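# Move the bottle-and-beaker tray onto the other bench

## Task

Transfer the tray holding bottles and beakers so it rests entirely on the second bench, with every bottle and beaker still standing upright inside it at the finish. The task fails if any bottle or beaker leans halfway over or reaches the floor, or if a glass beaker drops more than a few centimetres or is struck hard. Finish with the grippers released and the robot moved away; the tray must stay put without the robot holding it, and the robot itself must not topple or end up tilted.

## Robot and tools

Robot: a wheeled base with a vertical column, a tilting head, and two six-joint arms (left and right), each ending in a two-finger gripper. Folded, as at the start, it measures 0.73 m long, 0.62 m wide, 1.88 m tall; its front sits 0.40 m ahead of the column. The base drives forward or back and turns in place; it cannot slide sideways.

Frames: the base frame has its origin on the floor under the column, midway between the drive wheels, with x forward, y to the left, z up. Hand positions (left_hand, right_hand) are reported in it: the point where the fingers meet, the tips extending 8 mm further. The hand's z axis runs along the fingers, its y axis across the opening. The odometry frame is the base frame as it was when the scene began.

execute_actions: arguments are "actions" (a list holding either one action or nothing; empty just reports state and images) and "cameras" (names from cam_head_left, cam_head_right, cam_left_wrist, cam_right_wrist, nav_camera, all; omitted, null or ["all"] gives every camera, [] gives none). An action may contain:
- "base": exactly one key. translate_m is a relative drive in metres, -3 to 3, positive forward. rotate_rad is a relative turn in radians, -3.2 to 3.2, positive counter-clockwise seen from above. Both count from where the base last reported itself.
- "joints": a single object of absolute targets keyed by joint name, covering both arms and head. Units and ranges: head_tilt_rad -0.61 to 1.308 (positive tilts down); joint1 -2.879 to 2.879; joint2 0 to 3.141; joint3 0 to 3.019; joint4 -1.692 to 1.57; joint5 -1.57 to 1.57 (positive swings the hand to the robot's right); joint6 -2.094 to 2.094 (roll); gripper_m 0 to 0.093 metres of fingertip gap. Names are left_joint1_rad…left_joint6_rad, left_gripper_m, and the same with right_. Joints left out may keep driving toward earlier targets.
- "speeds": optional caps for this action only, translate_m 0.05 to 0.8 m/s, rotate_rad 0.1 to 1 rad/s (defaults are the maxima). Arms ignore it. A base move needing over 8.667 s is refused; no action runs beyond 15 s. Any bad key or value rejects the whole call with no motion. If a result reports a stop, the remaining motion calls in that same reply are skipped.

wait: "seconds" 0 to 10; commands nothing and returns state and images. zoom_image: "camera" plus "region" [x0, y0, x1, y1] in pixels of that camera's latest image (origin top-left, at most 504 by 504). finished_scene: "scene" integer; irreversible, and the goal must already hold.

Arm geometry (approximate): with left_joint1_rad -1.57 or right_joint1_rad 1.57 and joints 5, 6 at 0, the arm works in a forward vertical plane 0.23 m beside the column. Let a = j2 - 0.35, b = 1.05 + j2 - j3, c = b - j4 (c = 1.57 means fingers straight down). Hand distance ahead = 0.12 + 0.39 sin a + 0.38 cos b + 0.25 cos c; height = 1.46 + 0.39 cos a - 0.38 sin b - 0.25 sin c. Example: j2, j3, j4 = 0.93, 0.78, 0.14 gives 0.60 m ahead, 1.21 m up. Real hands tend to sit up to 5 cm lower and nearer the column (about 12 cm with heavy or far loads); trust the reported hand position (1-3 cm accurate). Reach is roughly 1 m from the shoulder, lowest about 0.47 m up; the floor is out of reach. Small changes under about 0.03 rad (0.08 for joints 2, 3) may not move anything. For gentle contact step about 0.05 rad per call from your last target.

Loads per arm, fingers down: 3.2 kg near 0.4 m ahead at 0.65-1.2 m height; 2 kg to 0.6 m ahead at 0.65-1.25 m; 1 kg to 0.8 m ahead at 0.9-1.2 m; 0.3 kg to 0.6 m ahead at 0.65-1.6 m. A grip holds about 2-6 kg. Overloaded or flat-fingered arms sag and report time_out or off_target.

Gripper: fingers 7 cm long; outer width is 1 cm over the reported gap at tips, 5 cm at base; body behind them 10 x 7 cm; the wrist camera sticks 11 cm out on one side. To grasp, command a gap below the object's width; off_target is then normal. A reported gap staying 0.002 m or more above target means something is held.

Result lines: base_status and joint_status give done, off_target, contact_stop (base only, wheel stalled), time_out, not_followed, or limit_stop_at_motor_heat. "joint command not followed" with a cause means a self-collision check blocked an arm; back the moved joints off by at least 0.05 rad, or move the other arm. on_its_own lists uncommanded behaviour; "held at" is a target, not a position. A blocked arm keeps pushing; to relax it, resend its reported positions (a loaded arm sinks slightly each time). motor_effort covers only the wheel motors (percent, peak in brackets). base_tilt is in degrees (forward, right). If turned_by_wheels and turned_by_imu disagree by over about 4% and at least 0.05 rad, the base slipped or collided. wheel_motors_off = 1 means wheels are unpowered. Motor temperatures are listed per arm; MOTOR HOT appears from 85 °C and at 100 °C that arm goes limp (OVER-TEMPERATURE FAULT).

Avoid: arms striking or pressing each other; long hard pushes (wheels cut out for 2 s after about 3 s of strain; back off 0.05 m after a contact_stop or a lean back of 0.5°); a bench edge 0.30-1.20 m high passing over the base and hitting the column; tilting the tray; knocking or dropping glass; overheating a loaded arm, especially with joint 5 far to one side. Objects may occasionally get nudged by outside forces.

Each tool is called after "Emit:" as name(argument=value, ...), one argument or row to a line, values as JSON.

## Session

Emit:
execute_actions(
  actions=[],
)

Scene clock: 0.00 s.
Motor temperatures (°C, as the motors report them): left_arm=[27 26 27 26 27 27] | right_arm=[25 29 26 26 27 26]
base_odometry: x=+0.000 y=+0.000 heading=+0.000 (m, m, rad; odometry frame)
turned_by_wheels: +0.000 (rad since the last result)
turned_by_imu: +0.000 (rad since the last result)
base_tilt: forward=+0.3 right=+0.4 (deg)
base_status: not commanded
joint_positions: head_tilt_rad=+0.870 left_joint1_rad=-1.594 left_joint2_rad=+0.870 left_joint3_rad=+0.416 left_joint4_rad=-0.918 left_joint5_rad=-0.014 left_joint6_rad=-0.082 left_gripper_m=+0.094 right_joint1_rad=+1.561 right_joint2_rad=+0.901 right_joint3_rad=+0.374 right_joint4_rad=-0.952 right_joint5_rad=+0.015 right_joint6_rad=+0.054 right_gripper_m=+0.094
joint_status: not commanded
wheel_motors_off: 0
motor_effort: left_wheel=+2 right_wheel=+0 (%)
left_hand: x=+0.1588 y=+0.2219 z=+1.2458 quat_wxyz=(+0.411, +0.025, -0.911, -0.017) (m; base frame)
right_hand: x=+0.1248 y=-0.2299 z=+1.2595 quat_wxyz=(+0.459, -0.025, -0.888, +0.022) (m; base frame)
pictures: cam_head_left, cam_head_right, cam_left_wrist, cam_right_wrist, nav_camera
camera_calibration (this result's frames):
cam_head_left: T_world_to_cam=[[-0.0466286, -0.998541, 0.0272421, -0.00916335], [-0.693475, 0.01273, -0.720368, 1.12909], [0.718971, -0.0524815, -0.693056, 0.959113], [0, 0, 0, 1]] pos_world=[0.0929975, 0.0268123, 1.47833]
cam_head_right: T_world_to_cam=[[-0.042768, -0.998536, 0.0331106, -0.0863863], [-0.704799, 0.00666474, -0.709376, 1.10857], [0.708117, -0.0536749, -0.704053, 0.974072], [0, 0, 0, 1]] pos_world=[0.0878665, -0.041365, 1.47505]
cam_left_wrist: T_world_to_cam=[[0.0132196, -0.99867, -0.0498313, 0.284277], [-0.10184, -0.0509213, 0.993497, -1.20236], [-0.994713, -0.0080588, -0.102378, 0.415279], [0, 0, 0, 1]] pos_world=[0.286877, 0.22602, 1.25122]
cam_right_wrist: T_world_to_cam=[[-0.0374839, -0.997887, 0.0530644, -0.286646], [0.0128856, 0.0526147, 0.998532, -1.24122], [-0.999214, 0.0381127, 0.0108862, 0.244939], [0, 0, 0, 1]] pos_world=[0.249996, -0.23007, 1.25194]
Images, in order (width x height): cam_head_left 504x504, cam_head_right 504x504, cam_left_wrist 504x504, cam_right_wrist 504x504, nav_camera 504x504.

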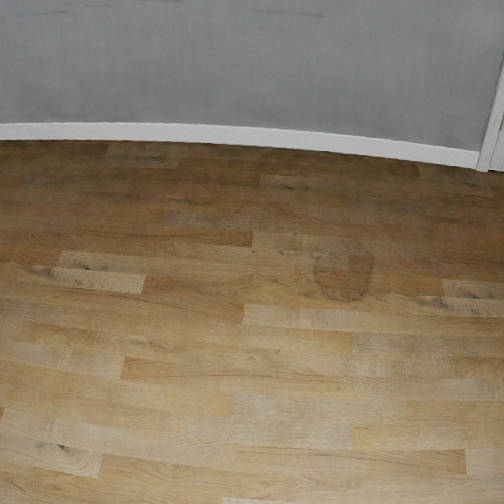

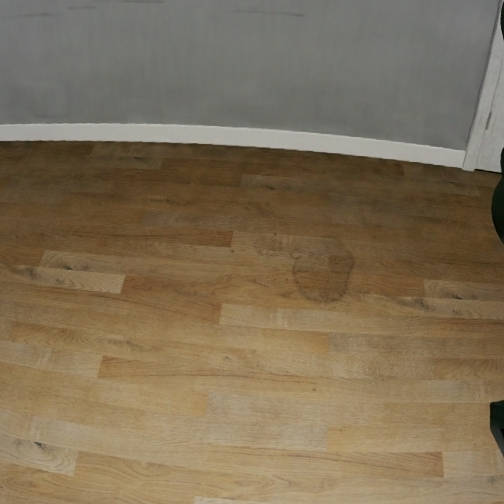

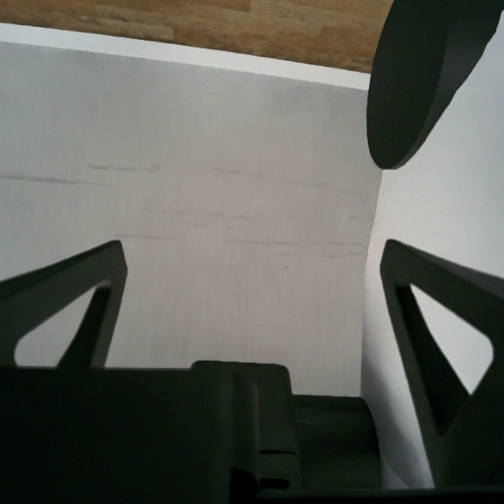

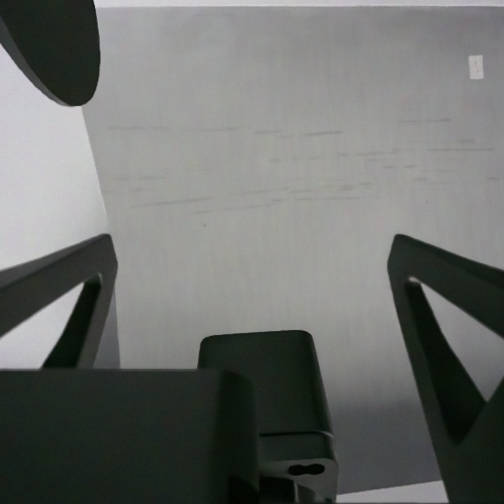

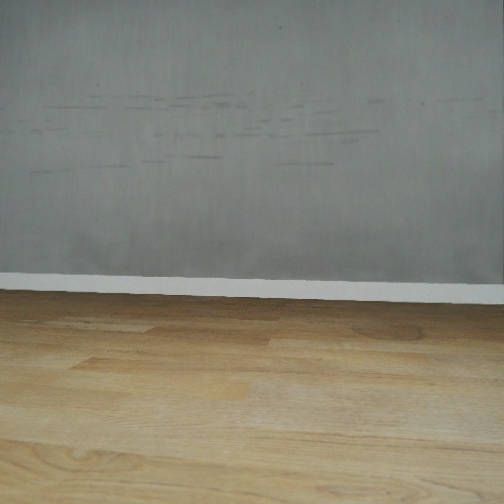

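Benches are probably to either side.

Emit:
execute_actions(
  actions=[
    {"base":{"rotate_rad":1.5},"joints":{"head_tilt_rad":0.5}},
  ],
  cameras=["cam_head_left","nav_camera","cam_left_wrist"],
)

Scene clock: 3.27 s.
Motor temperatures (°C, as the motors report them): left_arm=[27 27 27 26 27 27] | right_arm=[25 29 26 26 26 26]
base_odometry: x=+0.000 y=+0.000 heading=+1.499 (m, m, rad; odometry frame)
turned_by_wheels: +1.499 (rad since the last result)
turned_by_imu: +1.486 (rad since the last result)
base_tilt: forward=+0.4 right=+0.4 (deg)
base_status: done
joint_positions: head_tilt_rad=+0.518 left_joint1_rad=-1.594 left_joint2_rad=+0.870 left_joint3_rad=+0.416 left_joint4_rad=-0.918 left_joint5_rad=-0.014 left_joint6_rad=-0.082 left_gripper_m=+0.094 right_joint1_rad=+1.561 right_joint2_rad=+0.901 right_joint3_rad=+0.374 right_joint4_rad=-0.952 right_joint5_rad=+0.015 right_joint6_rad=+0.054 right_gripper_m=+0.094
joint_status: all done
wheel_motors_off: 0
motor_effort: left_wheel=-6(44) right_wheel=+5(41) (%)
left_hand: x=+0.1588 y=+0.2219 z=+1.2458 quat_wxyz=(+0.411, +0.025, -0.911, -0.017) (m; base frame)
right_hand: x=+0.1248 y=-0.2299 z=+1.2595 quat_wxyz=(+0.459, -0.025, -0.888, +0.022) (m; base frame)
pictures: cam_head_left, cam_left_wrist, nav_camera
camera_calibration (this result's frames):
cam_head_left: T_world_to_cam=[[-0.0531619, -0.998541, 0.00949592, 0.0184924], [-0.402599, 0.01273, -0.915288, 1.41473], [0.913831, -0.0524815, -0.402688, 0.502203], [0, 0, 0, 1]] pos_world=[0.111622, 0.0268123, 1.49694]
cam_left_wrist: T_world_to_cam=[[0.0132196, -0.99867, -0.0498313, 0.284277], [-0.10184, -0.0509213, 0.993497, -1.20236], [-0.994713, -0.0080588, -0.102378, 0.415279], [0, 0, 0, 1]] pos_world=[0.286877, 0.22602, 1.25122]
Images, in order (width x height): cam_head_left 504x504, cam_left_wrist 504x504, nav_camera 504x504.

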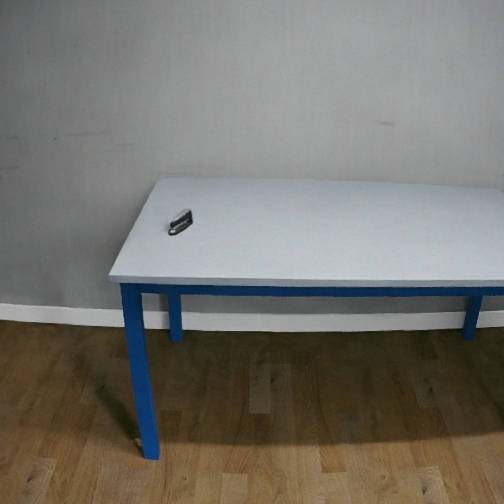

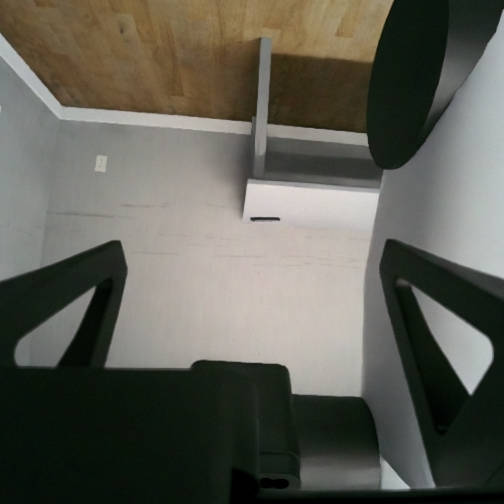

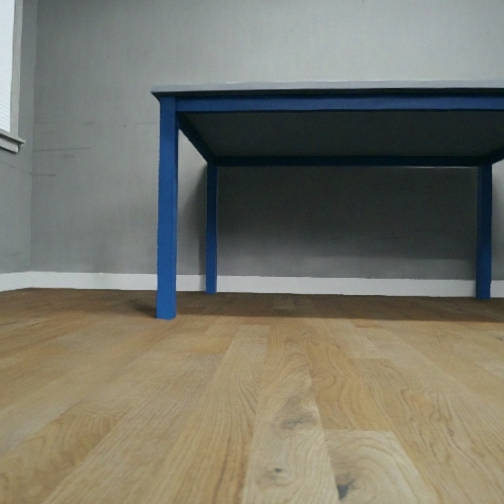

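Emit:
execute_actions(
  actions=[
    {"base":{"rotate_rad":-3.166}},
  ],
  cameras=["cam_head_left","nav_camera"],
)

Scene clock: 8.63 s.
Motor temperatures (°C, as the motors report them): left_arm=[27 27 27 26 27 27] | right_arm=[25 29 26 26 26 26]
base_odometry: x=+0.000 y=+0.000 heading=-1.666 (m, m, rad; odometry frame)
turned_by_wheels: -3.165 (rad since the last result)
turned_by_imu: -3.143 (rad since the last result)
base_tilt: forward=+0.4 right=+0.5 (deg)
base_status: done
joint_positions: head_tilt_rad=+0.518 left_joint1_rad=-1.594 left_joint2_rad=+0.870 left_joint3_rad=+0.416 left_joint4_rad=-0.918 left_joint5_rad=-0.014 left_joint6_rad=-0.082 left_gripper_m=+0.094 right_joint1_rad=+1.561 right_joint2_rad=+0.901 right_joint3_rad=+0.374 right_joint4_rad=-0.952 right_joint5_rad=+0.015 right_joint6_rad=+0.054 right_gripper_m=+0.094
joint_status: not commanded
wheel_motors_off: 0
motor_effort: left_wheel=+6(41) right_wheel=-5(24) (%)
left_hand: x=+0.1588 y=+0.2219 z=+1.2458 quat_wxyz=(+0.411, +0.025, -0.911, -0.017) (m; base frame)
right_hand: x=+0.1248 y=-0.2299 z=+1.2595 quat_wxyz=(+0.459, -0.025, -0.888, +0.022) (m; base frame)
pictures: cam_head_left, nav_camera
camera_calibration (this result's frames):
cam_head_left: T_world_to_cam=[[-0.0531625, -0.998541, 0.00949244, 0.0184978], [-0.402539, 0.01273, -0.915314, 1.41476], [0.913858, -0.0524815, -0.402628, 0.50211], [0, 0, 0, 1]] pos_world=[0.111625, 0.0268123, 1.49694]
Images, in order (width x height): cam_head_left 504x504, nav_camera 504x504.

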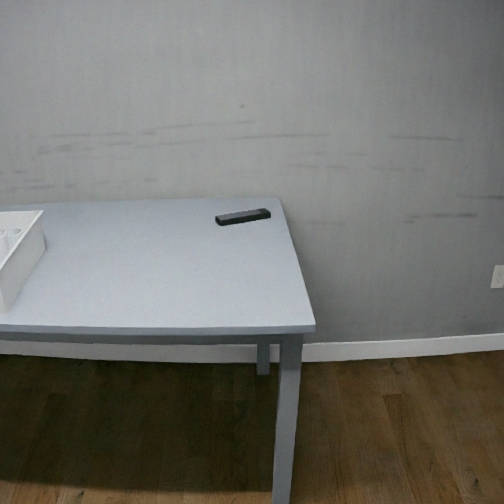

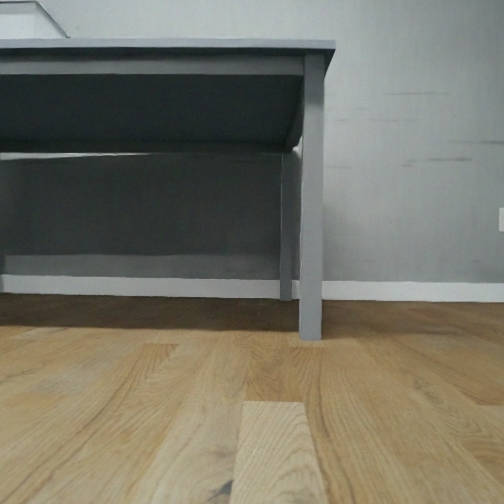

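Emit:
execute_actions(
  actions=[
    {"base":{"rotate_rad":0.45},"joints":{"head_tilt_rad":0.6}},
  ],
  cameras=["cam_head_left","nav_camera"],
)

Scene clock: 10.80 s.
Motor temperatures (°C, as the motors report them): left_arm=[27 27 27 26 27 27] | right_arm=[25 29 26 26 26 26]
base_odometry: x=+0.000 y=+0.000 heading=-1.217 (m, m, rad; odometry frame)
turned_by_wheels: +0.449 (rad since the last result)
turned_by_imu: +0.446 (rad since the last result)
base_tilt: forward=+0.5 right=+0.4 (deg)
base_status: done
joint_positions: head_tilt_rad=+0.603 left_joint1_rad=-1.594 left_joint2_rad=+0.870 left_joint3_rad=+0.416 left_joint4_rad=-0.918 left_joint5_rad=-0.014 left_joint6_rad=-0.082 left_gripper_m=+0.094 right_joint1_rad=+1.561 right_joint2_rad=+0.901 right_joint3_rad=+0.374 right_joint4_rad=-0.952 right_joint5_rad=+0.015 right_joint6_rad=+0.054 right_gripper_m=+0.094
joint_status: all done
wheel_motors_off: 0
motor_effort: left_wheel=-5(28) right_wheel=+4(21) (%)
left_hand: x=+0.1588 y=+0.2219 z=+1.2458 quat_wxyz=(+0.411, +0.025, -0.911, -0.017) (m; base frame)
right_hand: x=+0.1248 y=-0.2299 z=+1.2595 quat_wxyz=(+0.459, -0.025, -0.888, +0.022) (m; base frame)
pictures: cam_head_left, nav_camera
camera_calibration (this result's frames):
cam_head_left: T_world_to_cam=[[-0.0521616, -0.998541, 0.013983, 0.0115323], [-0.478987, 0.01273, -0.87773, 1.36071], [0.876271, -0.0524815, -0.478952, 0.621527], [0, 0, 0, 1]] pos_world=[0.107736, 0.0268123, 1.49185]
Images, in order (width x height): cam_head_left 504x504, nav_camera 504x504.

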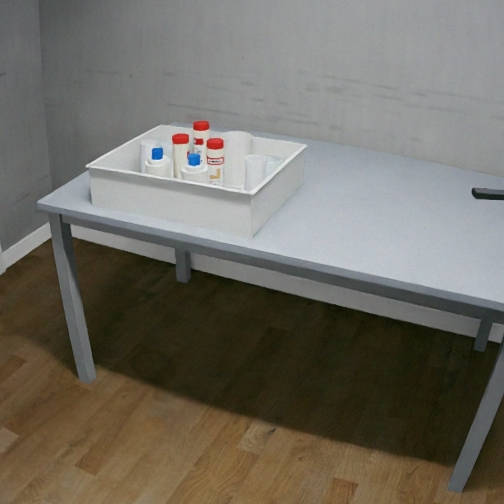

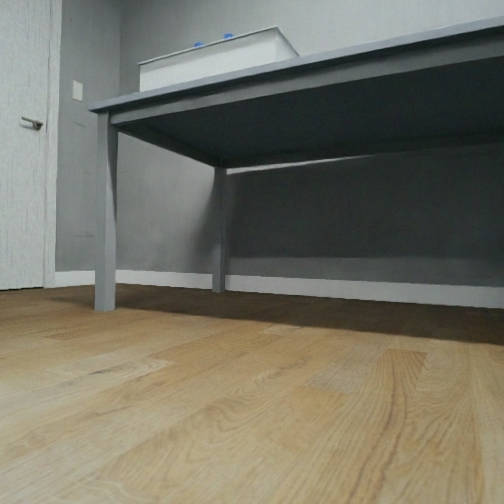

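Emit:
execute_actions(
  actions=[
    {"base":{"rotate_rad":0.508},"joints":{"left_joint2_rad":1.1,"left_joint3_rad":1.3,"left_joint4_rad":-0.72,"right_joint2_rad":1.1,"right_joint3_rad":1.3,"right_joint4_rad":-0.72,"left_joint1_rad":-1.44,"right_joint1_rad":1.57,"left_joint5_rad":0.07,"left_joint6_rad":0.06,"right_joint6_rad":0,"left_gripper_m":0.045,"right_gripper_m":0.045,"head_tilt_rad":0.75}},
  ],
  cameras=[],
)

Emit:
execute_actions(
  actions=[
    {"base":{"translate_m":0.946}},
  ],
  cameras=[],
)

Emit:
execute_actions(
  actions=[
    {"base":{"rotate_rad":-0.957}},
  ],
  cameras=["cam_head_left","nav_camera"],
)

Scene clock: 14.27 s.
Motor temperatures (°C, as the motors report them): left_arm=[27 27 28 26 27 27] | right_arm=[25 30 26 26 26 26]
base_odometry: x=+0.000 y=+0.000 heading=-0.710 (m, m, rad; odometry frame)
turned_by_wheels: +0.506 (rad since the last result)
turned_by_imu: +0.499 (rad since the last result)
base_tilt: forward=+0.5 right=+0.4 (deg)
base_status: done
joint_positions: head_tilt_rad=+0.752 left_joint1_rad=-1.442 left_joint2_rad=+1.101 left_joint3_rad=+1.270 left_joint4_rad=-0.718 left_joint5_rad=+0.070 left_joint6_rad=+0.046 left_gripper_m=+0.045 right_joint1_rad=+1.569 right_joint2_rad=+1.106 right_joint3_rad=+1.291 right_joint4_rad=-0.726 right_joint5_rad=+0.015 right_joint6_rad=+0.008 right_gripper_m=+0.045
joint_status: all done
wheel_motors_off: 0
motor_effort: left_wheel=-1(43) right_wheel=+3(31) (%)
left_hand: x=+0.6236 y=+0.2763 z=+1.1991 quat_wxyz=(+0.012, +0.010, -1.000, -0.020) (m; base frame)
right_hand: x=+0.6329 y=-0.2288 z=+1.1993 quat_wxyz=(+0.009, -0.004, -1.000, +0.008) (m; base frame)
pictures: none
No camera images: the call's "cameras" was empty. Leave "cameras" out to get every camera's image.

Scene clock: 17.53 s.
Motor temperatures (°C, as the motors report them): left_arm=[27 28 28 26 27 27] | right_arm=[25 30 27 26 26 26]
base_odometry: x=+0.717 y=-0.617 heading=-0.710 (m, m, rad; odometry frame)
turned_by_wheels: +0.000 (rad since the last result)
turned_by_imu: -0.002 (rad since the last result)
base_tilt: forward=+0.4 right=+0.4 (deg)
base_status: done
joint_positions: head_tilt_rad=+0.753 left_joint1_rad=-1.442 left_joint2_rad=+1.101 left_joint3_rad=+1.271 left_joint4_rad=-0.719 left_joint5_rad=+0.070 left_joint6_rad=+0.046 left_gripper_m=+0.045 right_joint1_rad=+1.569 right_joint2_rad=+1.106 right_joint3_rad=+1.289 right_joint4_rad=-0.726 right_joint5_rad=+0.015 right_joint6_rad=+0.008 right_gripper_m=+0.045
joint_status: not commanded
wheel_motors_off: 0
motor_effort: left_wheel=+0(51) right_wheel=+0(47) (%)
left_hand: x=+0.6243 y=+0.2763 z=+1.1995 quat_wxyz=(+0.012, +0.010, -1.000, -0.020) (m; base frame)
right_hand: x=+0.6323 y=-0.2288 z=+1.1990 quat_wxyz=(+0.010, -0.004, -1.000, +0.008) (m; base frame)
pictures: none
No camera images: the call's "cameras" was empty. Leave "cameras" out to get every camera's image.

Scene clock: 20.03 s.
Motor temperatures (°C, as the motors report them): left_arm=[27 28 29 26 27 27] | right_arm=[25 31 27 26 26 26]
base_odometry: x=+0.717 y=-0.617 heading=-1.666 (m, m, rad; odometry frame)
turned_by_wheels: -0.956 (rad since the last result)
turned_by_imu: -0.949 (rad since the last result)
base_tilt: forward=+0.4 right=+0.4 (deg)
base_status: done
joint_positions: head_tilt_rad=+0.753 left_joint1_rad=-1.442 left_joint2_rad=+1.101 left_joint3_rad=+1.271 left_joint4_rad=-0.719 left_joint5_rad=+0.070 left_joint6_rad=+0.046 left_gripper_m=+0.045 right_joint1_rad=+1.569 right_joint2_rad=+1.106 right_joint3_rad=+1.289 right_joint4_rad=-0.726 right_joint5_rad=+0.015 right_joint6_rad=+0.008 right_gripper_m=+0.045
joint_status: not commanded
wheel_motors_off: 0
motor_effort: left_wheel=+6(40) right_wheel=-5(47) (%)
left_hand: x=+0.6243 y=+0.2765 z=+1.1995 quat_wxyz=(+0.012, +0.010, -1.000, -0.020) (m; base frame)
right_hand: x=+0.6323 y=-0.2290 z=+1.1990 quat_wxyz=(+0.010, -0.004, -1.000, +0.008) (m; base frame)
pictures: cam_head_left, nav_camera
camera_calibration (this result's frames):
cam_head_left: T_world_to_cam=[[-0.0494936, -0.998541, 0.0216043, -0.000337868], [-0.604507, 0.01273, -0.796498, 1.24189], [0.795061, -0.0524815, -0.604254, 0.818554], [0, 0, 0, 1]] pos_world=[0.0999117, 0.0268123, 1.48378]
Images, in order (width x height): cam_head_left 504x504, nav_camera 504x504.

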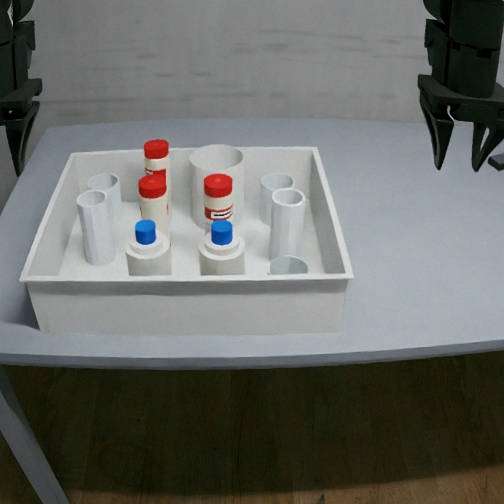

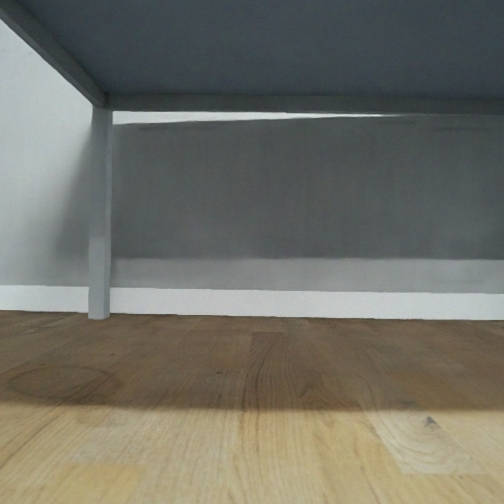

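Emit:
execute_actions(
  actions=[
    {"base":{"rotate_rad":0.16}},
  ],
  cameras=[],
)

Emit:
execute_actions(
  actions=[
    {"base":{"translate_m":0.4},"speeds":{"translate_m":0.5}},
  ],
  cameras=[],
)

Emit:
execute_actions(
  actions=[
    {"base":{"rotate_rad":-0.16},"joints":{"head_tilt_rad":1.0}},
  ],
  cameras=[],
)

Emit:
execute_actions(
  actions=[
    {"base":{"translate_m":0.1},"speeds":{"translate_m":0.3}},
  ],
  cameras=[],
)

Emit:
execute_actions(
  actions=[
    {"joints":{"left_joint2_rad":1.45,"left_joint3_rad":1.2,"left_joint4_rad":-0.27,"right_joint2_rad":1.45,"right_joint3_rad":1.2,"right_joint4_rad":-0.27}},
  ],
  cameras=["cam_head_left","cam_left_wrist","cam_right_wrist"],
)

Scene clock: 22.40 s.
Motor temperatures (°C, as the motors report them): left_arm=[27 29 29 26 26 27] | right_arm=[25 31 27 26 26 26]
base_odometry: x=+0.717 y=-0.617 heading=-1.507 (m, m, rad; odometry frame)
turned_by_wheels: +0.159 (rad since the last result)
turned_by_imu: +0.158 (rad since the last result)
base_tilt: forward=+0.4 right=+0.4 (deg)
base_status: done
joint_positions: head_tilt_rad=+0.753 left_joint1_rad=-1.441 left_joint2_rad=+1.101 left_joint3_rad=+1.271 left_joint4_rad=-0.719 left_joint5_rad=+0.070 left_joint6_rad=+0.046 left_gripper_m=+0.045 right_joint1_rad=+1.571 right_joint2_rad=+1.106 right_joint3_rad=+1.289 right_joint4_rad=-0.726 right_joint5_rad=+0.015 right_joint6_rad=+0.008 right_gripper_m=+0.045
joint_status: not commanded
wheel_motors_off: 0
motor_effort: left_wheel=-6(28) right_wheel=+5(26) (%)
left_hand: x=+0.6243 y=+0.2769 z=+1.1995 quat_wxyz=(+0.012, +0.010, -1.000, -0.021) (m; base frame)
right_hand: x=+0.6323 y=-0.2279 z=+1.1990 quat_wxyz=(+0.010, -0.004, -1.000, +0.007) (m; base frame)
pictures: none
No camera images: the call's "cameras" was empty. Leave "cameras" out to get every camera's image.

Scene clock: 24.87 s.
Motor temperatures (°C, as the motors report them): left_arm=[27 29 30 26 26 27] | right_arm=[25 31 28 26 26 26]
base_odometry: x=+0.743 y=-1.016 heading=-1.509 (m, m, rad; odometry frame)
turned_by_wheels: -0.001 (rad since the last result)
turned_by_imu: -0.002 (rad since the last result)
base_tilt: forward=+0.4 right=+0.4 (deg)
base_status: done
joint_positions: head_tilt_rad=+0.753 left_joint1_rad=-1.441 left_joint2_rad=+1.101 left_joint3_rad=+1.272 left_joint4_rad=-0.719 left_joint5_rad=+0.070 left_joint6_rad=+0.046 left_gripper_m=+0.045 right_joint1_rad=+1.571 right_joint2_rad=+1.106 right_joint3_rad=+1.289 right_joint4_rad=-0.726 right_joint5_rad=+0.015 right_joint6_rad=+0.008 right_gripper_m=+0.045
joint_status: not commanded
wheel_motors_off: 0
motor_effort: left_wheel=-1(62) right_wheel=+1(60) (%)
left_hand: x=+0.6247 y=+0.2769 z=+1.1997 quat_wxyz=(+0.012, +0.010, -1.000, -0.021) (m; base frame)
right_hand: x=+0.6319 y=-0.2279 z=+1.1988 quat_wxyz=(+0.010, -0.004, -1.000, +0.007) (m; base frame)
pictures: none
No camera images: the call's "cameras" was empty. Leave "cameras" out to get every camera's image.

Scene clock: 26.17 s.
Motor temperatures (°C, as the motors report them): left_arm=[27 29 30 26 26 27] | right_arm=[25 31 28 26 26 26]
base_odometry: x=+0.743 y=-1.016 heading=-1.667 (m, m, rad; odometry frame)
turned_by_wheels: -0.159 (rad since the last result)
turned_by_imu: -0.157 (rad since the last result)
base_tilt: forward=+0.4 right=+0.4 (deg)
base_status: done
joint_positions: head_tilt_rad=+1.000 left_joint1_rad=-1.441 left_joint2_rad=+1.101 left_joint3_rad=+1.272 left_joint4_rad=-0.719 left_joint5_rad=+0.070 left_joint6_rad=+0.046 left_gripper_m=+0.045 right_joint1_rad=+1.569 right_joint2_rad=+1.106 right_joint3_rad=+1.289 right_joint4_rad=-0.726 right_joint5_rad=+0.015 right_joint6_rad=+0.008 right_gripper_m=+0.045
joint_status: all done
wheel_motors_off: 0
motor_effort: left_wheel=+1(40) right_wheel=-1(44) (%)
left_hand: x=+0.6247 y=+0.2769 z=+1.1997 quat_wxyz=(+0.012, +0.010, -1.000, -0.021) (m; base frame)
right_hand: x=+0.6319 y=-0.2290 z=+1.1989 quat_wxyz=(+0.010, -0.004, -1.000, +0.008) (m; base frame)
pictures: none
No camera images: the call's "cameras" was empty. Leave "cameras" out to get every camera's image.

Scene clock: 27.60 s.
Motor temperatures (°C, as the motors report them): left_arm=[27 29 30 26 26 27] | right_arm=[25 32 28 26 26 26]
base_odometry: x=+0.733 y=-1.116 heading=-1.668 (m, m, rad; odometry frame)
turned_by_wheels: -0.001 (rad since the last result)
turned_by_imu: -0.001 (rad since the last result)
base_tilt: forward=+0.4 right=+0.4 (deg)
base_status: done
joint_positions: head_tilt_rad=+1.001 left_joint1_rad=-1.441 left_joint2_rad=+1.101 left_joint3_rad=+1.273 left_joint4_rad=-0.719 left_joint5_rad=+0.070 left_joint6_rad=+0.046 left_gripper_m=+0.045 right_joint1_rad=+1.569 right_joint2_rad=+1.106 right_joint3_rad=+1.289 right_joint4_rad=-0.726 right_joint5_rad=+0.015 right_joint6_rad=+0.008 right_gripper_m=+0.045
joint_status: not commanded
wheel_motors_off: 0
motor_effort: left_wheel=-1(55) right_wheel=+2(50) (%)
left_hand: x=+0.6251 y=+0.2769 z=+1.1999 quat_wxyz=(+0.011, +0.010, -1.000, -0.021) (m; base frame)
right_hand: x=+0.6319 y=-0.2290 z=+1.1989 quat_wxyz=(+0.010, -0.004, -1.000, +0.008) (m; base frame)
pictures: none
No camera images: the call's "cameras" was empty. Leave "cameras" out to get every camera's image.

Scene clock: 28.90 s.
Motor temperatures (°C, as the motors report them): left_arm=[27 30 30 26 26 27] | right_arm=[25 32 28 26 26 26]
base_odometry: x=+0.733 y=-1.116 heading=-1.668 (m, m, rad; odometry frame)
turned_by_wheels: +0.000 (rad since the last result)
turned_by_imu: +0.000 (rad since the last result)
base_tilt: forward=+0.4 right=+0.4 (deg)
base_status: not commanded
joint_positions: head_tilt_rad=+1.001 left_joint1_rad=-1.441 left_joint2_rad=+1.461 left_joint3_rad=+1.190 left_joint4_rad=-0.280 left_joint5_rad=+0.070 left_joint6_rad=+0.046 left_gripper_m=+0.045 right_joint1_rad=+1.569 right_joint2_rad=+1.466 right_joint3_rad=+1.190 right_joint4_rad=-0.287 right_joint5_rad=+0.015 right_joint6_rad=+0.008 right_gripper_m=+0.045
joint_status: all done
wheel_motors_off: 0
motor_effort: left_wheel=-2(2) right_wheel=+2(3) (%)
left_hand: x=+0.5563 y=+0.2934 z=+1.0136 quat_wxyz=(+0.013, +0.010, -1.000, -0.021) (m; base frame)
right_hand: x=+0.5545 y=-0.2293 z=+1.0081 quat_wxyz=(+0.019, -0.004, -1.000, +0.008) (m; base frame)
pictures: cam_head_left, cam_left_wrist, cam_right_wrist
camera_calibration (this result's frames):
cam_head_left: T_world_to_cam=[[-0.0426824, -0.998541, 0.0330843, -0.0183577], [-0.781409, 0.01273, -0.62389, 0.984914], [0.622558, -0.0524815, -0.780812, 1.09908], [0, 0, 0, 1]] pos_world=[0.0845977, 0.0268123, 1.47326]
cam_left_wrist: T_world_to_cam=[[0.00646234, -0.998485, -0.0546512, 0.347449], [-0.797566, -0.0381134, 0.602027, -0.147441], [-0.603198, 0.0396974, -0.796603, 1.25926], [0, 0, 0, 1]] pos_world=[0.639742, 0.291314, 1.11088]
cam_right_wrist: T_world_to_cam=[[-0.00911967, -0.999958, 0.00125786, -0.22053], [-0.78557, 0.00794274, 0.618722, -0.180433], [-0.618706, 0.00465441, -0.785609, 1.26132], [0, 0, 0, 1]] pos_world=[0.636633, -0.224958, 1.10282]
Images, in order (width x height): cam_head_left 504x504, cam_left_wrist 504x504, cam_right_wrist 504x504.

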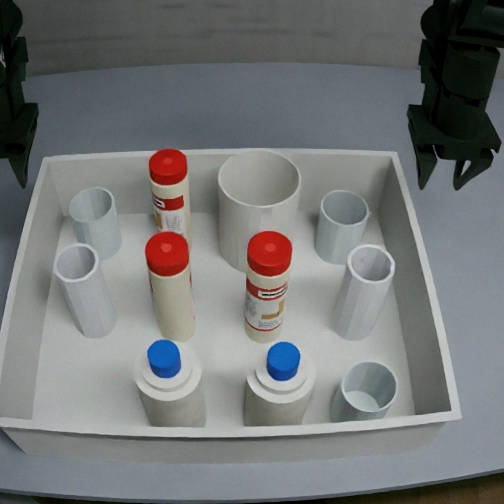

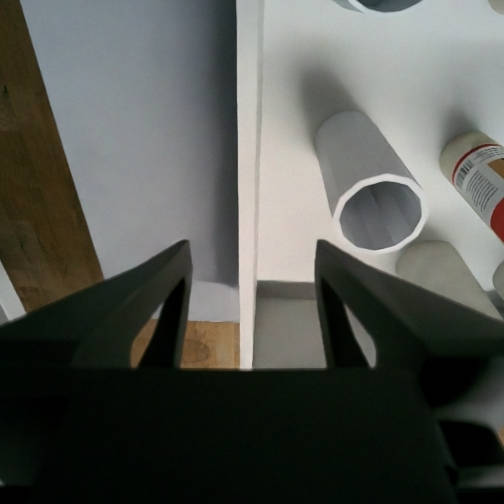

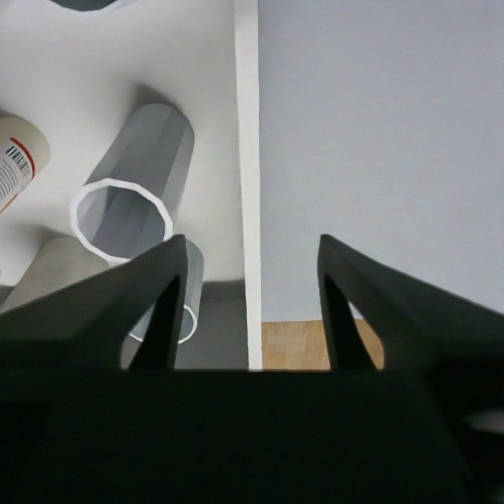

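Emit:
execute_actions(
  actions=[
    {"joints":{"left_joint2_rad":1.65,"left_joint3_rad":1.34,"left_joint4_rad":-0.21,"right_joint2_rad":1.65,"right_joint3_rad":1.34,"right_joint4_rad":-0.21}},
  ],
  cameras=[],
)

Emit:
execute_actions(
  actions=[
    {"joints":{"left_joint2_rad":1.77,"left_joint3_rad":1.42,"left_joint4_rad":-0.17,"right_joint2_rad":1.77,"right_joint3_rad":1.42,"right_joint4_rad":-0.17}},
  ],
  cameras=["cam_left_wrist","cam_right_wrist"],
)

Scene clock: 30.37 s.
Motor temperatures (°C, as the motors report them): left_arm=[27 30 30 26 26 27] | right_arm=[25 32 28 26 26 26]
base_odometry: x=+0.733 y=-1.116 heading=-1.668 (m, m, rad; odometry frame)
turned_by_wheels: +0.000 (rad since the last result)
turned_by_imu: +0.000 (rad since the last result)
base_tilt: forward=+0.5 right=+0.5 (deg)
base_status: not commanded
joint_positions: head_tilt_rad=+1.001 left_joint1_rad=-1.441 left_joint2_rad=+1.656 left_joint3_rad=+1.340 left_joint4_rad=-0.210 left_joint5_rad=+0.070 left_joint6_rad=+0.046 left_gripper_m=+0.045 right_joint1_rad=+1.569 right_joint2_rad=+1.652 right_joint3_rad=+1.331 right_joint4_rad=-0.217 right_joint5_rad=+0.015 right_joint6_rad=+0.008 right_gripper_m=+0.045
joint_status: all done
wheel_motors_off: 0
motor_effort: left_wheel=-1(3) right_wheel=+2(3) (%)
left_hand: x=+0.5718 y=+0.3027 z=+0.9400 quat_wxyz=(+0.000, +0.009, -1.000, -0.021) (m; base frame)
right_hand: x=+0.5684 y=-0.2294 z=+0.9369 quat_wxyz=(+0.007, -0.004, -1.000, +0.008) (m; base frame)
pictures: none
No camera images: the call's "cameras" was empty. Leave "cameras" out to get every camera's image.

Scene clock: 31.40 s.
Motor temperatures (°C, as the motors report them): left_arm=[27 30 30 26 26 27] | right_arm=[25 32 28 26 26 26]
base_odometry: x=+0.733 y=-1.116 heading=-1.668 (m, m, rad; odometry frame)
turned_by_wheels: +0.000 (rad since the last result)
turned_by_imu: +0.000 (rad since the last result)
base_tilt: forward=+0.4 right=+0.4 (deg)
base_status: not commanded
joint_positions: head_tilt_rad=+1.001 left_joint1_rad=-1.441 left_joint2_rad=+1.770 left_joint3_rad=+1.423 left_joint4_rad=-0.173 left_joint5_rad=+0.070 left_joint6_rad=+0.046 left_gripper_m=+0.045 right_joint1_rad=+1.569 right_joint2_rad=+1.763 right_joint3_rad=+1.414 right_joint4_rad=-0.180 right_joint5_rad=+0.015 right_joint6_rad=+0.008 right_gripper_m=+0.045
joint_status: all done
wheel_motors_off: 0
motor_effort: left_wheel=+0(2) right_wheel=+3(3) (%)
left_hand: x=+0.5697 y=+0.3077 z=+0.8948 quat_wxyz=(-0.002, +0.009, -1.000, -0.021) (m; base frame)
right_hand: x=+0.5692 y=-0.2295 z=+0.8933 quat_wxyz=(+0.003, -0.004, -1.000, +0.008) (m; base frame)
pictures: cam_left_wrist, cam_right_wrist
camera_calibration (this result's frames):
cam_left_wrist: T_world_to_cam=[[0.00477821, -0.998397, -0.0564037, 0.357615], [-0.815102, -0.0365638, 0.578162, -0.0338644], [-0.579297, 0.0432122, -0.81397, 1.17302], [0, 0, 0, 1]] pos_world=[0.650213, 0.305115, 0.99455]
cam_right_wrist: T_world_to_cam=[[-0.00909704, -0.999958, 0.000986882, -0.220244], [-0.805894, 0.00791582, 0.592007, -0.0624021], [-0.59199, 0.00459019, -0.805932, 1.18314], [0, 0, 0, 1]] pos_world=[0.648115, -0.225171, 0.990693]
Images, in order (width x height): cam_left_wrist 504x504, cam_right_wrist 504x504.

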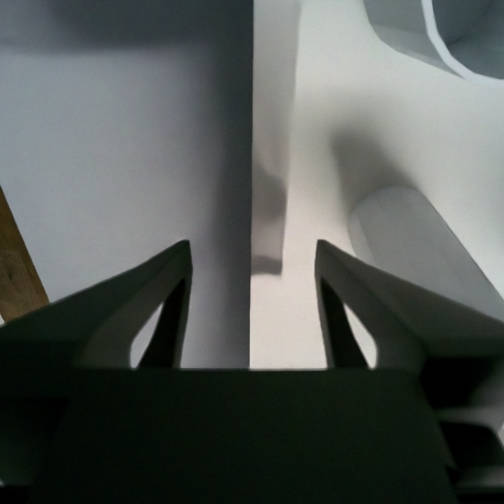

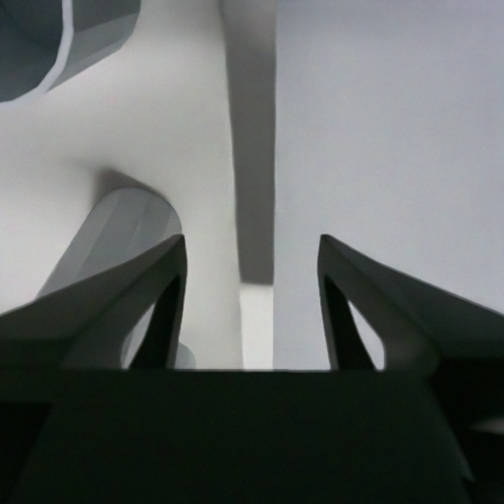

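Emit:
execute_actions(
  actions=[
    {"joints":{"left_joint1_rad":-1.465,"left_joint2_rad":1.88,"left_joint3_rad":1.48,"left_joint4_rad":-0.12,"right_joint2_rad":1.88,"right_joint3_rad":1.48,"right_joint4_rad":-0.12}},
  ],
  cameras=["cam_left_wrist","cam_right_wrist"],
)

Scene clock: 32.77 s.
Motor temperatures (°C, as the motors report them): left_arm=[27 30 29 26 26 27] | right_arm=[25 32 28 26 26 26]
base_odometry: x=+0.733 y=-1.116 heading=-1.668 (m, m, rad; odometry frame)
turned_by_wheels: +0.000 (rad since the last result)
turned_by_imu: +0.000 (rad since the last result)
base_tilt: forward=+0.4 right=+0.4 (deg)
base_status: not commanded
joint_positions: head_tilt_rad=+1.001 left_joint1_rad=-1.458 left_joint2_rad=+1.881 left_joint3_rad=+1.482 left_joint4_rad=-0.122 left_joint5_rad=+0.070 left_joint6_rad=+0.046 left_gripper_m=+0.045 right_joint1_rad=+1.569 right_joint2_rad=+1.876 right_joint3_rad=+1.474 right_joint4_rad=-0.129 right_joint5_rad=+0.015 right_joint6_rad=+0.008 right_gripper_m=+0.045
joint_status: all done
wheel_motors_off: 0
motor_effort: left_wheel=-1(3) right_wheel=+3(3) (%)
left_hand: x=+0.5543 y=+0.2989 z=+0.8484 quat_wxyz=(-0.002, +0.005, -1.000, -0.014) (m; base frame)
right_hand: x=+0.5530 y=-0.2296 z=+0.8470 quat_wxyz=(+0.004, -0.004, -1.000, +0.008) (m; base frame)
pictures: cam_left_wrist, cam_right_wrist
camera_calibration (this result's frames):
cam_left_wrist: T_world_to_cam=[[-0.0035615, -0.999118, -0.0418397, 0.338821], [-0.814905, -0.0213502, 0.579201, -0.0254115], [-0.579584, 0.0361582, -0.81411, 1.1291], [0, 0, 0, 1]] pos_world=[0.634908, 0.297153, 0.948107]
cam_right_wrist: T_world_to_cam=[[-0.00909887, -0.999958, 0.00100533, -0.220427], [-0.804537, 0.00791773, 0.59385, -0.0503505], [-0.593833, 0.00459454, -0.804575, 1.13608], [0, 0, 0, 1]] pos_world=[0.632125, -0.225238, 0.944181]
Images, in order (width x height): cam_left_wrist 504x504, cam_right_wrist 504x504.

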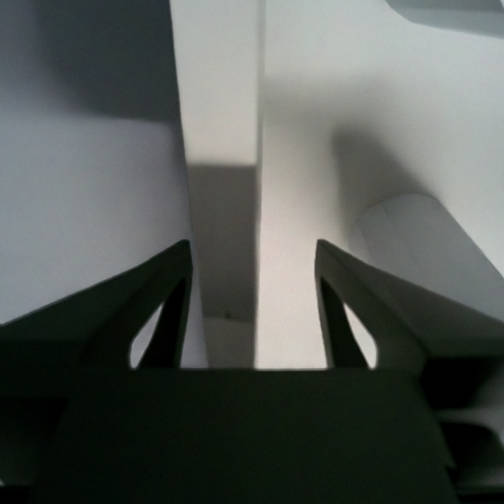

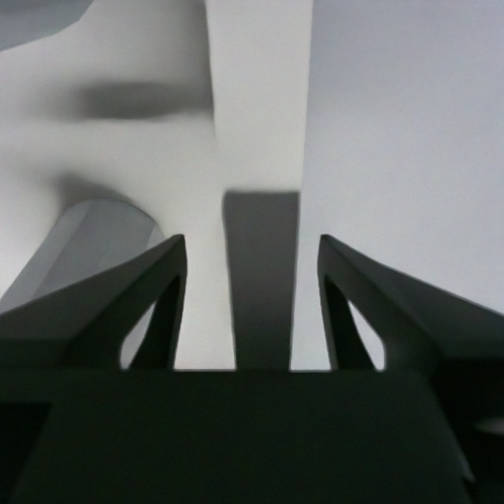

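Same as before; repeat the proven sequence.

Emit:
execute_actions(
  actions=[
    {"joints":{"left_joint2_rad":1.93,"left_joint3_rad":1.5,"left_joint4_rad":-0.1,"right_joint2_rad":1.93,"right_joint3_rad":1.5,"right_joint4_rad":-0.1,"left_joint1_rad":-1.437}},
  ],
  cameras=[],
)

Emit:
execute_actions(
  actions=[
    {"joints":{"left_gripper_m":0,"right_gripper_m":0}},
  ],
  cameras=["cam_left_wrist","cam_right_wrist"],
)

Emit:
execute_actions(
  actions=[
    {"joints":{"left_joint2_rad":1.87,"left_joint3_rad":1.44,"left_joint4_rad":-0.1,"right_joint2_rad":1.87,"right_joint3_rad":1.44,"right_joint4_rad":-0.1}},
  ],
  cameras=[],
)

Emit:
execute_actions(
  actions=[
    {"joints":{"left_joint2_rad":1.8,"left_joint3_rad":1.39,"left_joint4_rad":-0.09,"right_joint2_rad":1.8,"right_joint3_rad":1.39,"right_joint4_rad":-0.085}},
  ],
  cameras=["cam_head_left"],
)

Scene clock: 34.13 s.
Motor temperatures (°C, as the motors report them): left_arm=[27 30 29 26 26 27] | right_arm=[25 32 27 26 26 26]
base_odometry: x=+0.733 y=-1.116 heading=-1.668 (m, m, rad; odometry frame)
turned_by_wheels: +0.000 (rad since the last result)
turned_by_imu: +0.000 (rad since the last result)
base_tilt: forward=+0.4 right=+0.4 (deg)
base_status: not commanded
joint_positions: head_tilt_rad=+1.001 left_joint1_rad=-1.445 left_joint2_rad=+1.920 left_joint3_rad=+1.494 left_joint4_rad=-0.107 left_joint5_rad=+0.070 left_joint6_rad=+0.046 left_gripper_m=+0.045 right_joint1_rad=+1.569 right_joint2_rad=+1.911 right_joint3_rad=+1.499 right_joint4_rad=-0.115 right_joint5_rad=+0.013 right_joint6_rad=+0.008 right_gripper_m=+0.045
joint_status: all done
wheel_motors_off: 0
motor_effort: left_wheel=-1(2) right_wheel=+2(3) (%)
left_hand: x=+0.5414 y=+0.3101 z=+0.8335 quat_wxyz=(+0.004, +0.009, -1.000, -0.020) (m; base frame)
right_hand: x=+0.5504 y=-0.2293 z=+0.8330 quat_wxyz=(+0.002, -0.004, -1.000, +0.007) (m; base frame)
pictures: none
No camera images: the call's "cameras" was empty. Leave "cameras" out to get every camera's image.

Scene clock: 34.73 s.
Motor temperatures (°C, as the motors report them): left_arm=[27 30 29 26 27 27] | right_arm=[25 32 27 26 26 26]
base_odometry: x=+0.733 y=-1.116 heading=-1.668 (m, m, rad; odometry frame)
turned_by_wheels: +0.000 (rad since the last result)
turned_by_imu: +0.000 (rad since the last result)
base_tilt: forward=+0.4 right=+0.4 (deg)
base_status: not commanded
joint_positions: head_tilt_rad=+1.001 left_joint1_rad=-1.445 left_joint2_rad=+1.920 left_joint3_rad=+1.495 left_joint4_rad=-0.107 left_joint5_rad=+0.115 left_joint6_rad=+0.057 left_gripper_m=+0.008 right_joint1_rad=+1.558 right_joint2_rad=+1.911 right_joint3_rad=+1.499 right_joint4_rad=-0.115 right_joint5_rad=-0.035 right_joint6_rad=-0.028 right_gripper_m=+0.006
joint_status: left_gripper_m off_target (ended at +0.008, target +0.000); right_gripper_m off_target (ended at +0.006, target +0.000)
wheel_motors_off: 0
motor_effort: left_wheel=-3(3) right_wheel=+3(3) (%)
left_hand: x=+0.5424 y=+0.3017 z=+0.8333 quat_wxyz=(+0.002, +0.003, -1.000, +0.004) (m; base frame)
right_hand: x=+0.5502 y=-0.2290 z=+0.8331 quat_wxyz=(+0.002, +0.011, -1.000, -0.012) (m; base frame)
pictures: cam_left_wrist, cam_right_wrist
camera_calibration (this result's frames):
cam_left_wrist: T_world_to_cam=[[-0.0074815, -0.999951, -0.00642309, 0.31374], [-0.81073, 0.00230541, 0.585415, -0.040899], [-0.585372, 0.00958718, -0.810708, 1.11811], [0, 0, 0, 1]] pos_world=[0.623699, 0.3031, 0.932418]
cam_right_wrist: T_world_to_cam=[[0.0210546, -0.99897, -0.0401829, -0.201902], [-0.806494, -0.0407237, 0.589838, -0.0510615], [-0.590867, 0.0199884, -0.806522, 1.12674], [0, 0, 0, 1]] pos_world=[0.628823, -0.226296, 0.930745]
Images, in order (width x height): cam_left_wrist 504x504, cam_right_wrist 504x504.

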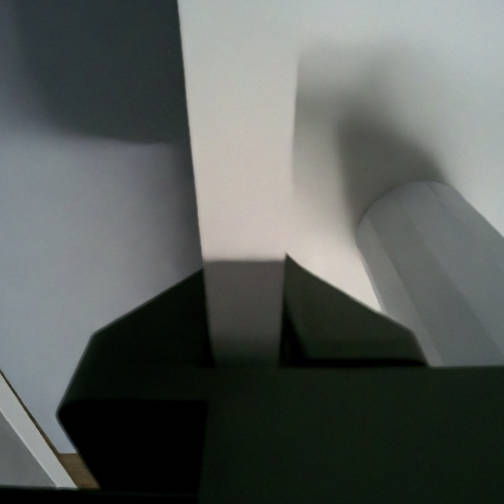

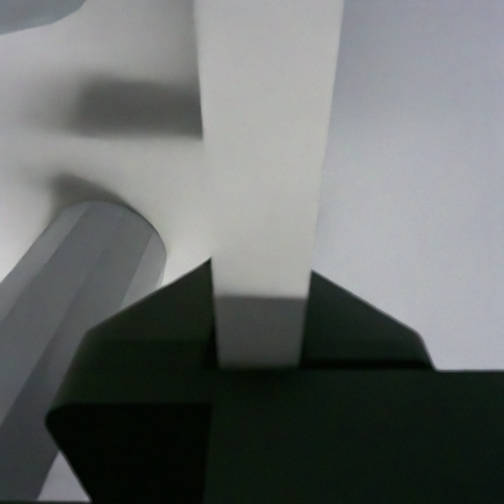

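Scene clock: 35.40 s.
Motor temperatures (°C, as the motors report them): left_arm=[27 30 29 26 27 27] | right_arm=[25 32 27 26 27 26]
base_odometry: x=+0.733 y=-1.116 heading=-1.668 (m, m, rad; odometry frame)
turned_by_wheels: +0.000 (rad since the last result)
turned_by_imu: +0.000 (rad since the last result)
base_tilt: forward=+0.4 right=+0.3 (deg)
base_status: not commanded
joint_positions: head_tilt_rad=+1.001 left_joint1_rad=-1.444 left_joint2_rad=+1.917 left_joint3_rad=+1.458 left_joint4_rad=-0.083 left_joint5_rad=+0.116 left_joint6_rad=+0.062 left_gripper_m=+0.008 right_joint1_rad=+1.558 right_joint2_rad=+1.907 right_joint3_rad=+1.456 right_joint4_rad=-0.089 right_joint5_rad=-0.035 right_joint6_rad=-0.027 right_gripper_m=+0.006
joint_status: all done
wheel_motors_off: 0
motor_effort: left_wheel=-3(6) right_wheel=+2(3) (%)
left_hand: x=+0.5268 y=+0.3018 z=+0.8333 quat_wxyz=(+0.007, +0.002, -1.000, +0.003) (m; base frame)
right_hand: x=+0.5323 y=-0.2289 z=+0.8332 quat_wxyz=(+0.008, +0.010, -1.000, -0.012) (m; base frame)
pictures: none
No camera images: the call's "cameras" was empty. Leave "cameras" out to get every camera's image.

Scene clock: 36.23 s.
Motor temperatures (°C, as the motors report them): left_arm=[27 31 29 26 27 27] | right_arm=[25 32 27 26 27 26]
base_odometry: x=+0.733 y=-1.116 heading=-1.668 (m, m, rad; odometry frame)
turned_by_wheels: +0.000 (rad since the last result)
turned_by_imu: +0.000 (rad since the last result)
base_tilt: forward=+0.4 right=+0.4 (deg)
base_status: not commanded
joint_positions: head_tilt_rad=+1.001 left_joint1_rad=-1.442 left_joint2_rad=+1.888 left_joint3_rad=+1.399 left_joint4_rad=-0.066 left_joint5_rad=+0.114 left_joint6_rad=+0.068 left_gripper_m=+0.008 right_joint1_rad=+1.557 right_joint2_rad=+1.887 right_joint3_rad=+1.401 right_joint4_rad=-0.067 right_joint5_rad=-0.040 right_joint6_rad=-0.024 right_gripper_m=+0.006
joint_status: all done
wheel_motors_off: 0
motor_effort: left_wheel=-2(4) right_wheel=+3(3) (%)
left_hand: x=+0.5119 y=+0.3015 z=+0.8440 quat_wxyz=(+0.014, +0.000, -1.000, +0.002) (m; base frame)
right_hand: x=+0.5154 y=-0.2290 z=+0.8402 quat_wxyz=(+0.014, +0.008, -1.000, -0.014) (m; base frame)
pictures: cam_head_left
camera_calibration (this result's frames):
cam_head_left: T_world_to_cam=[[-0.0426824, -0.998541, 0.0330843, -0.0183577], [-0.781409, 0.01273, -0.623889, 0.984914], [0.622558, -0.0524815, -0.780812, 1.09908], [0, 0, 0, 1]] pos_world=[0.0845977, 0.0268123, 1.47326]
Images, in order (width x height): cam_head_left 504x504.

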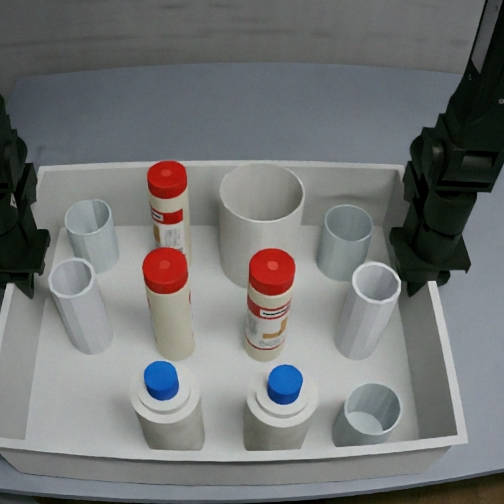

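Emit:
execute_actions(
  actions=[
    {"joints":{"left_joint2_rad":1.74,"left_joint3_rad":1.35,"left_joint4_rad":-0.085,"right_joint2_rad":1.74,"right_joint3_rad":1.35,"right_joint4_rad":-0.085}},
  ],
  cameras=[],
)

Emit:
execute_actions(
  actions=[
    {"joints":{"left_joint2_rad":1.66,"left_joint3_rad":1.29,"left_joint4_rad":-0.105,"right_joint2_rad":1.66,"right_joint3_rad":1.29,"right_joint4_rad":-0.105}},
  ],
  cameras=["cam_head_left"],
)

Emit:
execute_actions(
  actions=[
    {"base":{"translate_m":-1.0},"speeds":{"translate_m":0.25},"joints":{"head_tilt_rad":0.85}},
  ],
  cameras=["cam_head_left"],
)

Scene clock: 37.63 s.
Motor temperatures (°C, as the motors report them): left_arm=[27 31 29 26 28 27] | right_arm=[25 33 27 26 28 26]
base_odometry: x=+0.733 y=-1.116 heading=-1.668 (m, m, rad; odometry frame)
turned_by_wheels: +0.000 (rad since the last result)
turned_by_imu: +0.000 (rad since the last result)
base_tilt: forward=+0.4 right=+0.4 (deg)
base_status: not commanded
joint_positions: head_tilt_rad=+1.001 left_joint1_rad=-1.440 left_joint2_rad=+1.820 left_joint3_rad=+1.359 left_joint4_rad=-0.063 left_joint5_rad=+0.115 left_joint6_rad=+0.069 left_gripper_m=+0.008 right_joint1_rad=+1.556 right_joint2_rad=+1.822 right_joint3_rad=+1.362 right_joint4_rad=-0.064 right_joint5_rad=-0.042 right_joint6_rad=-0.023 right_gripper_m=+0.006
joint_status: all done
wheel_motors_off: 0
motor_effort: left_wheel=-1(2) right_wheel=+3(4) (%)
left_hand: x=+0.5290 y=+0.3011 z=+0.8708 quat_wxyz=(-0.002, -0.002, -1.000, +0.000) (m; base frame)
right_hand: x=+0.5309 y=-0.2290 z=+0.8658 quat_wxyz=(+0.000, +0.008, -1.000, -0.015) (m; base frame)
pictures: none
No camera images: the call's "cameras" was empty. Leave "cameras" out to get every camera's image.

Scene clock: 38.63 s.
Motor temperatures (°C, as the motors report them): left_arm=[27 31 29 26 28 27] | right_arm=[25 33 27 26 28 26]
base_odometry: x=+0.733 y=-1.116 heading=-1.668 (m, m, rad; odometry frame)
turned_by_wheels: +0.000 (rad since the last result)
turned_by_imu: +0.000 (rad since the last result)
base_tilt: forward=+0.4 right=+0.5 (deg)
base_status: not commanded
joint_positions: head_tilt_rad=+1.001 left_joint1_rad=-1.437 left_joint2_rad=+1.743 left_joint3_rad=+1.299 left_joint4_rad=-0.079 left_joint5_rad=+0.115 left_joint6_rad=+0.072 left_gripper_m=+0.008 right_joint1_rad=+1.553 right_joint2_rad=+1.747 right_joint3_rad=+1.299 right_joint4_rad=-0.073 right_joint5_rad=-0.044 right_joint6_rad=-0.023 right_gripper_m=+0.006
joint_status: all done
wheel_motors_off: 0
motor_effort: left_wheel=-2(3) right_wheel=+2(4) (%)
left_hand: x=+0.5310 y=+0.3000 z=+0.9004 quat_wxyz=(-0.002, -0.003, -1.000, -0.001) (m; base frame)
right_hand: x=+0.5321 y=-0.2302 z=+0.8945 quat_wxyz=(-0.001, +0.007, -1.000, -0.015) (m; base frame)
pictures: cam_head_left
camera_calibration (this result's frames):
cam_head_left: T_world_to_cam=[[-0.0426824, -0.998541, 0.0330843, -0.0183577], [-0.781409, 0.01273, -0.62389, 0.984914], [0.622558, -0.0524815, -0.780812, 1.09908], [0, 0, 0, 1]] pos_world=[0.0845977, 0.0268123, 1.47326]
Images, in order (width x height): cam_head_left 504x504.

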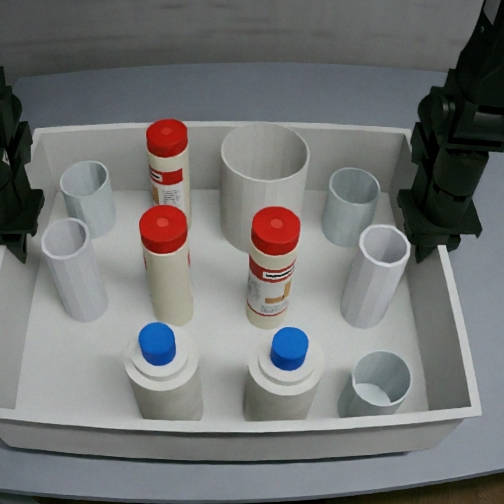

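Scene clock: 43.53 s.
Motor temperatures (°C, as the motors report them): left_arm=[27 32 29 26 30 27] | right_arm=[25 34 27 26 30 26]
base_odometry: x=+0.830 y=-0.121 heading=-1.669 (m, m, rad; odometry frame)
turned_by_wheels: +0.000 (rad since the last result)
turned_by_imu: -0.001 (rad since the last result)
base_tilt: forward=+0.4 right=+0.4 (deg)
base_status: done
joint_positions: head_tilt_rad=+0.865 left_joint1_rad=-1.436 left_joint2_rad=+1.738 left_joint3_rad=+1.294 left_joint4_rad=-0.082 left_joint5_rad=+0.115 left_joint6_rad=+0.073 left_gripper_m=+0.008 right_joint1_rad=+1.553 right_joint2_rad=+1.742 right_joint3_rad=+1.294 right_joint4_rad=-0.073 right_joint5_rad=-0.045 right_joint6_rad=-0.022 right_gripper_m=+0.006
joint_status: all done
wheel_motors_off: 0
motor_effort: left_wheel=-1(40) right_wheel=+1(58) (%)
left_hand: x=+0.5307 y=+0.3002 z=+0.9026 quat_wxyz=(-0.001, -0.003, -1.000, -0.001) (m; base frame)
right_hand: x=+0.5322 y=-0.2301 z=+0.8967 quat_wxyz=(-0.002, +0.007, -1.000, -0.015) (m; base frame)
pictures: cam_head_left
camera_calibration (this result's frames):
cam_head_left: T_world_to_cam=[[-0.0467717, -0.998541, 0.0269958, -0.00877684], [-0.689665, 0.01273, -0.724016, 1.13452], [0.722616, -0.0524815, -0.689254, 0.953076], [0, 0, 0, 1]] pos_world=[0.0933222, 0.0268123, 1.47856]
Images, in order (width x height): cam_head_left 504x504.

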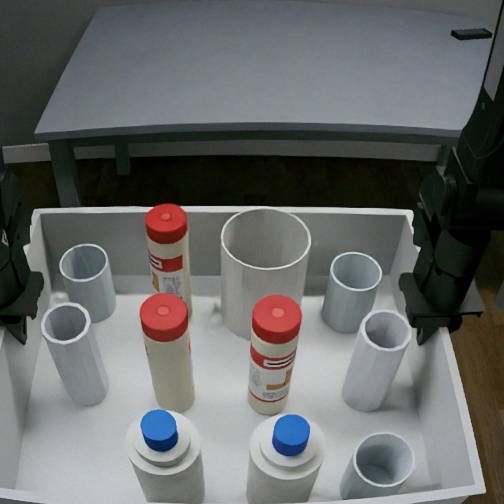

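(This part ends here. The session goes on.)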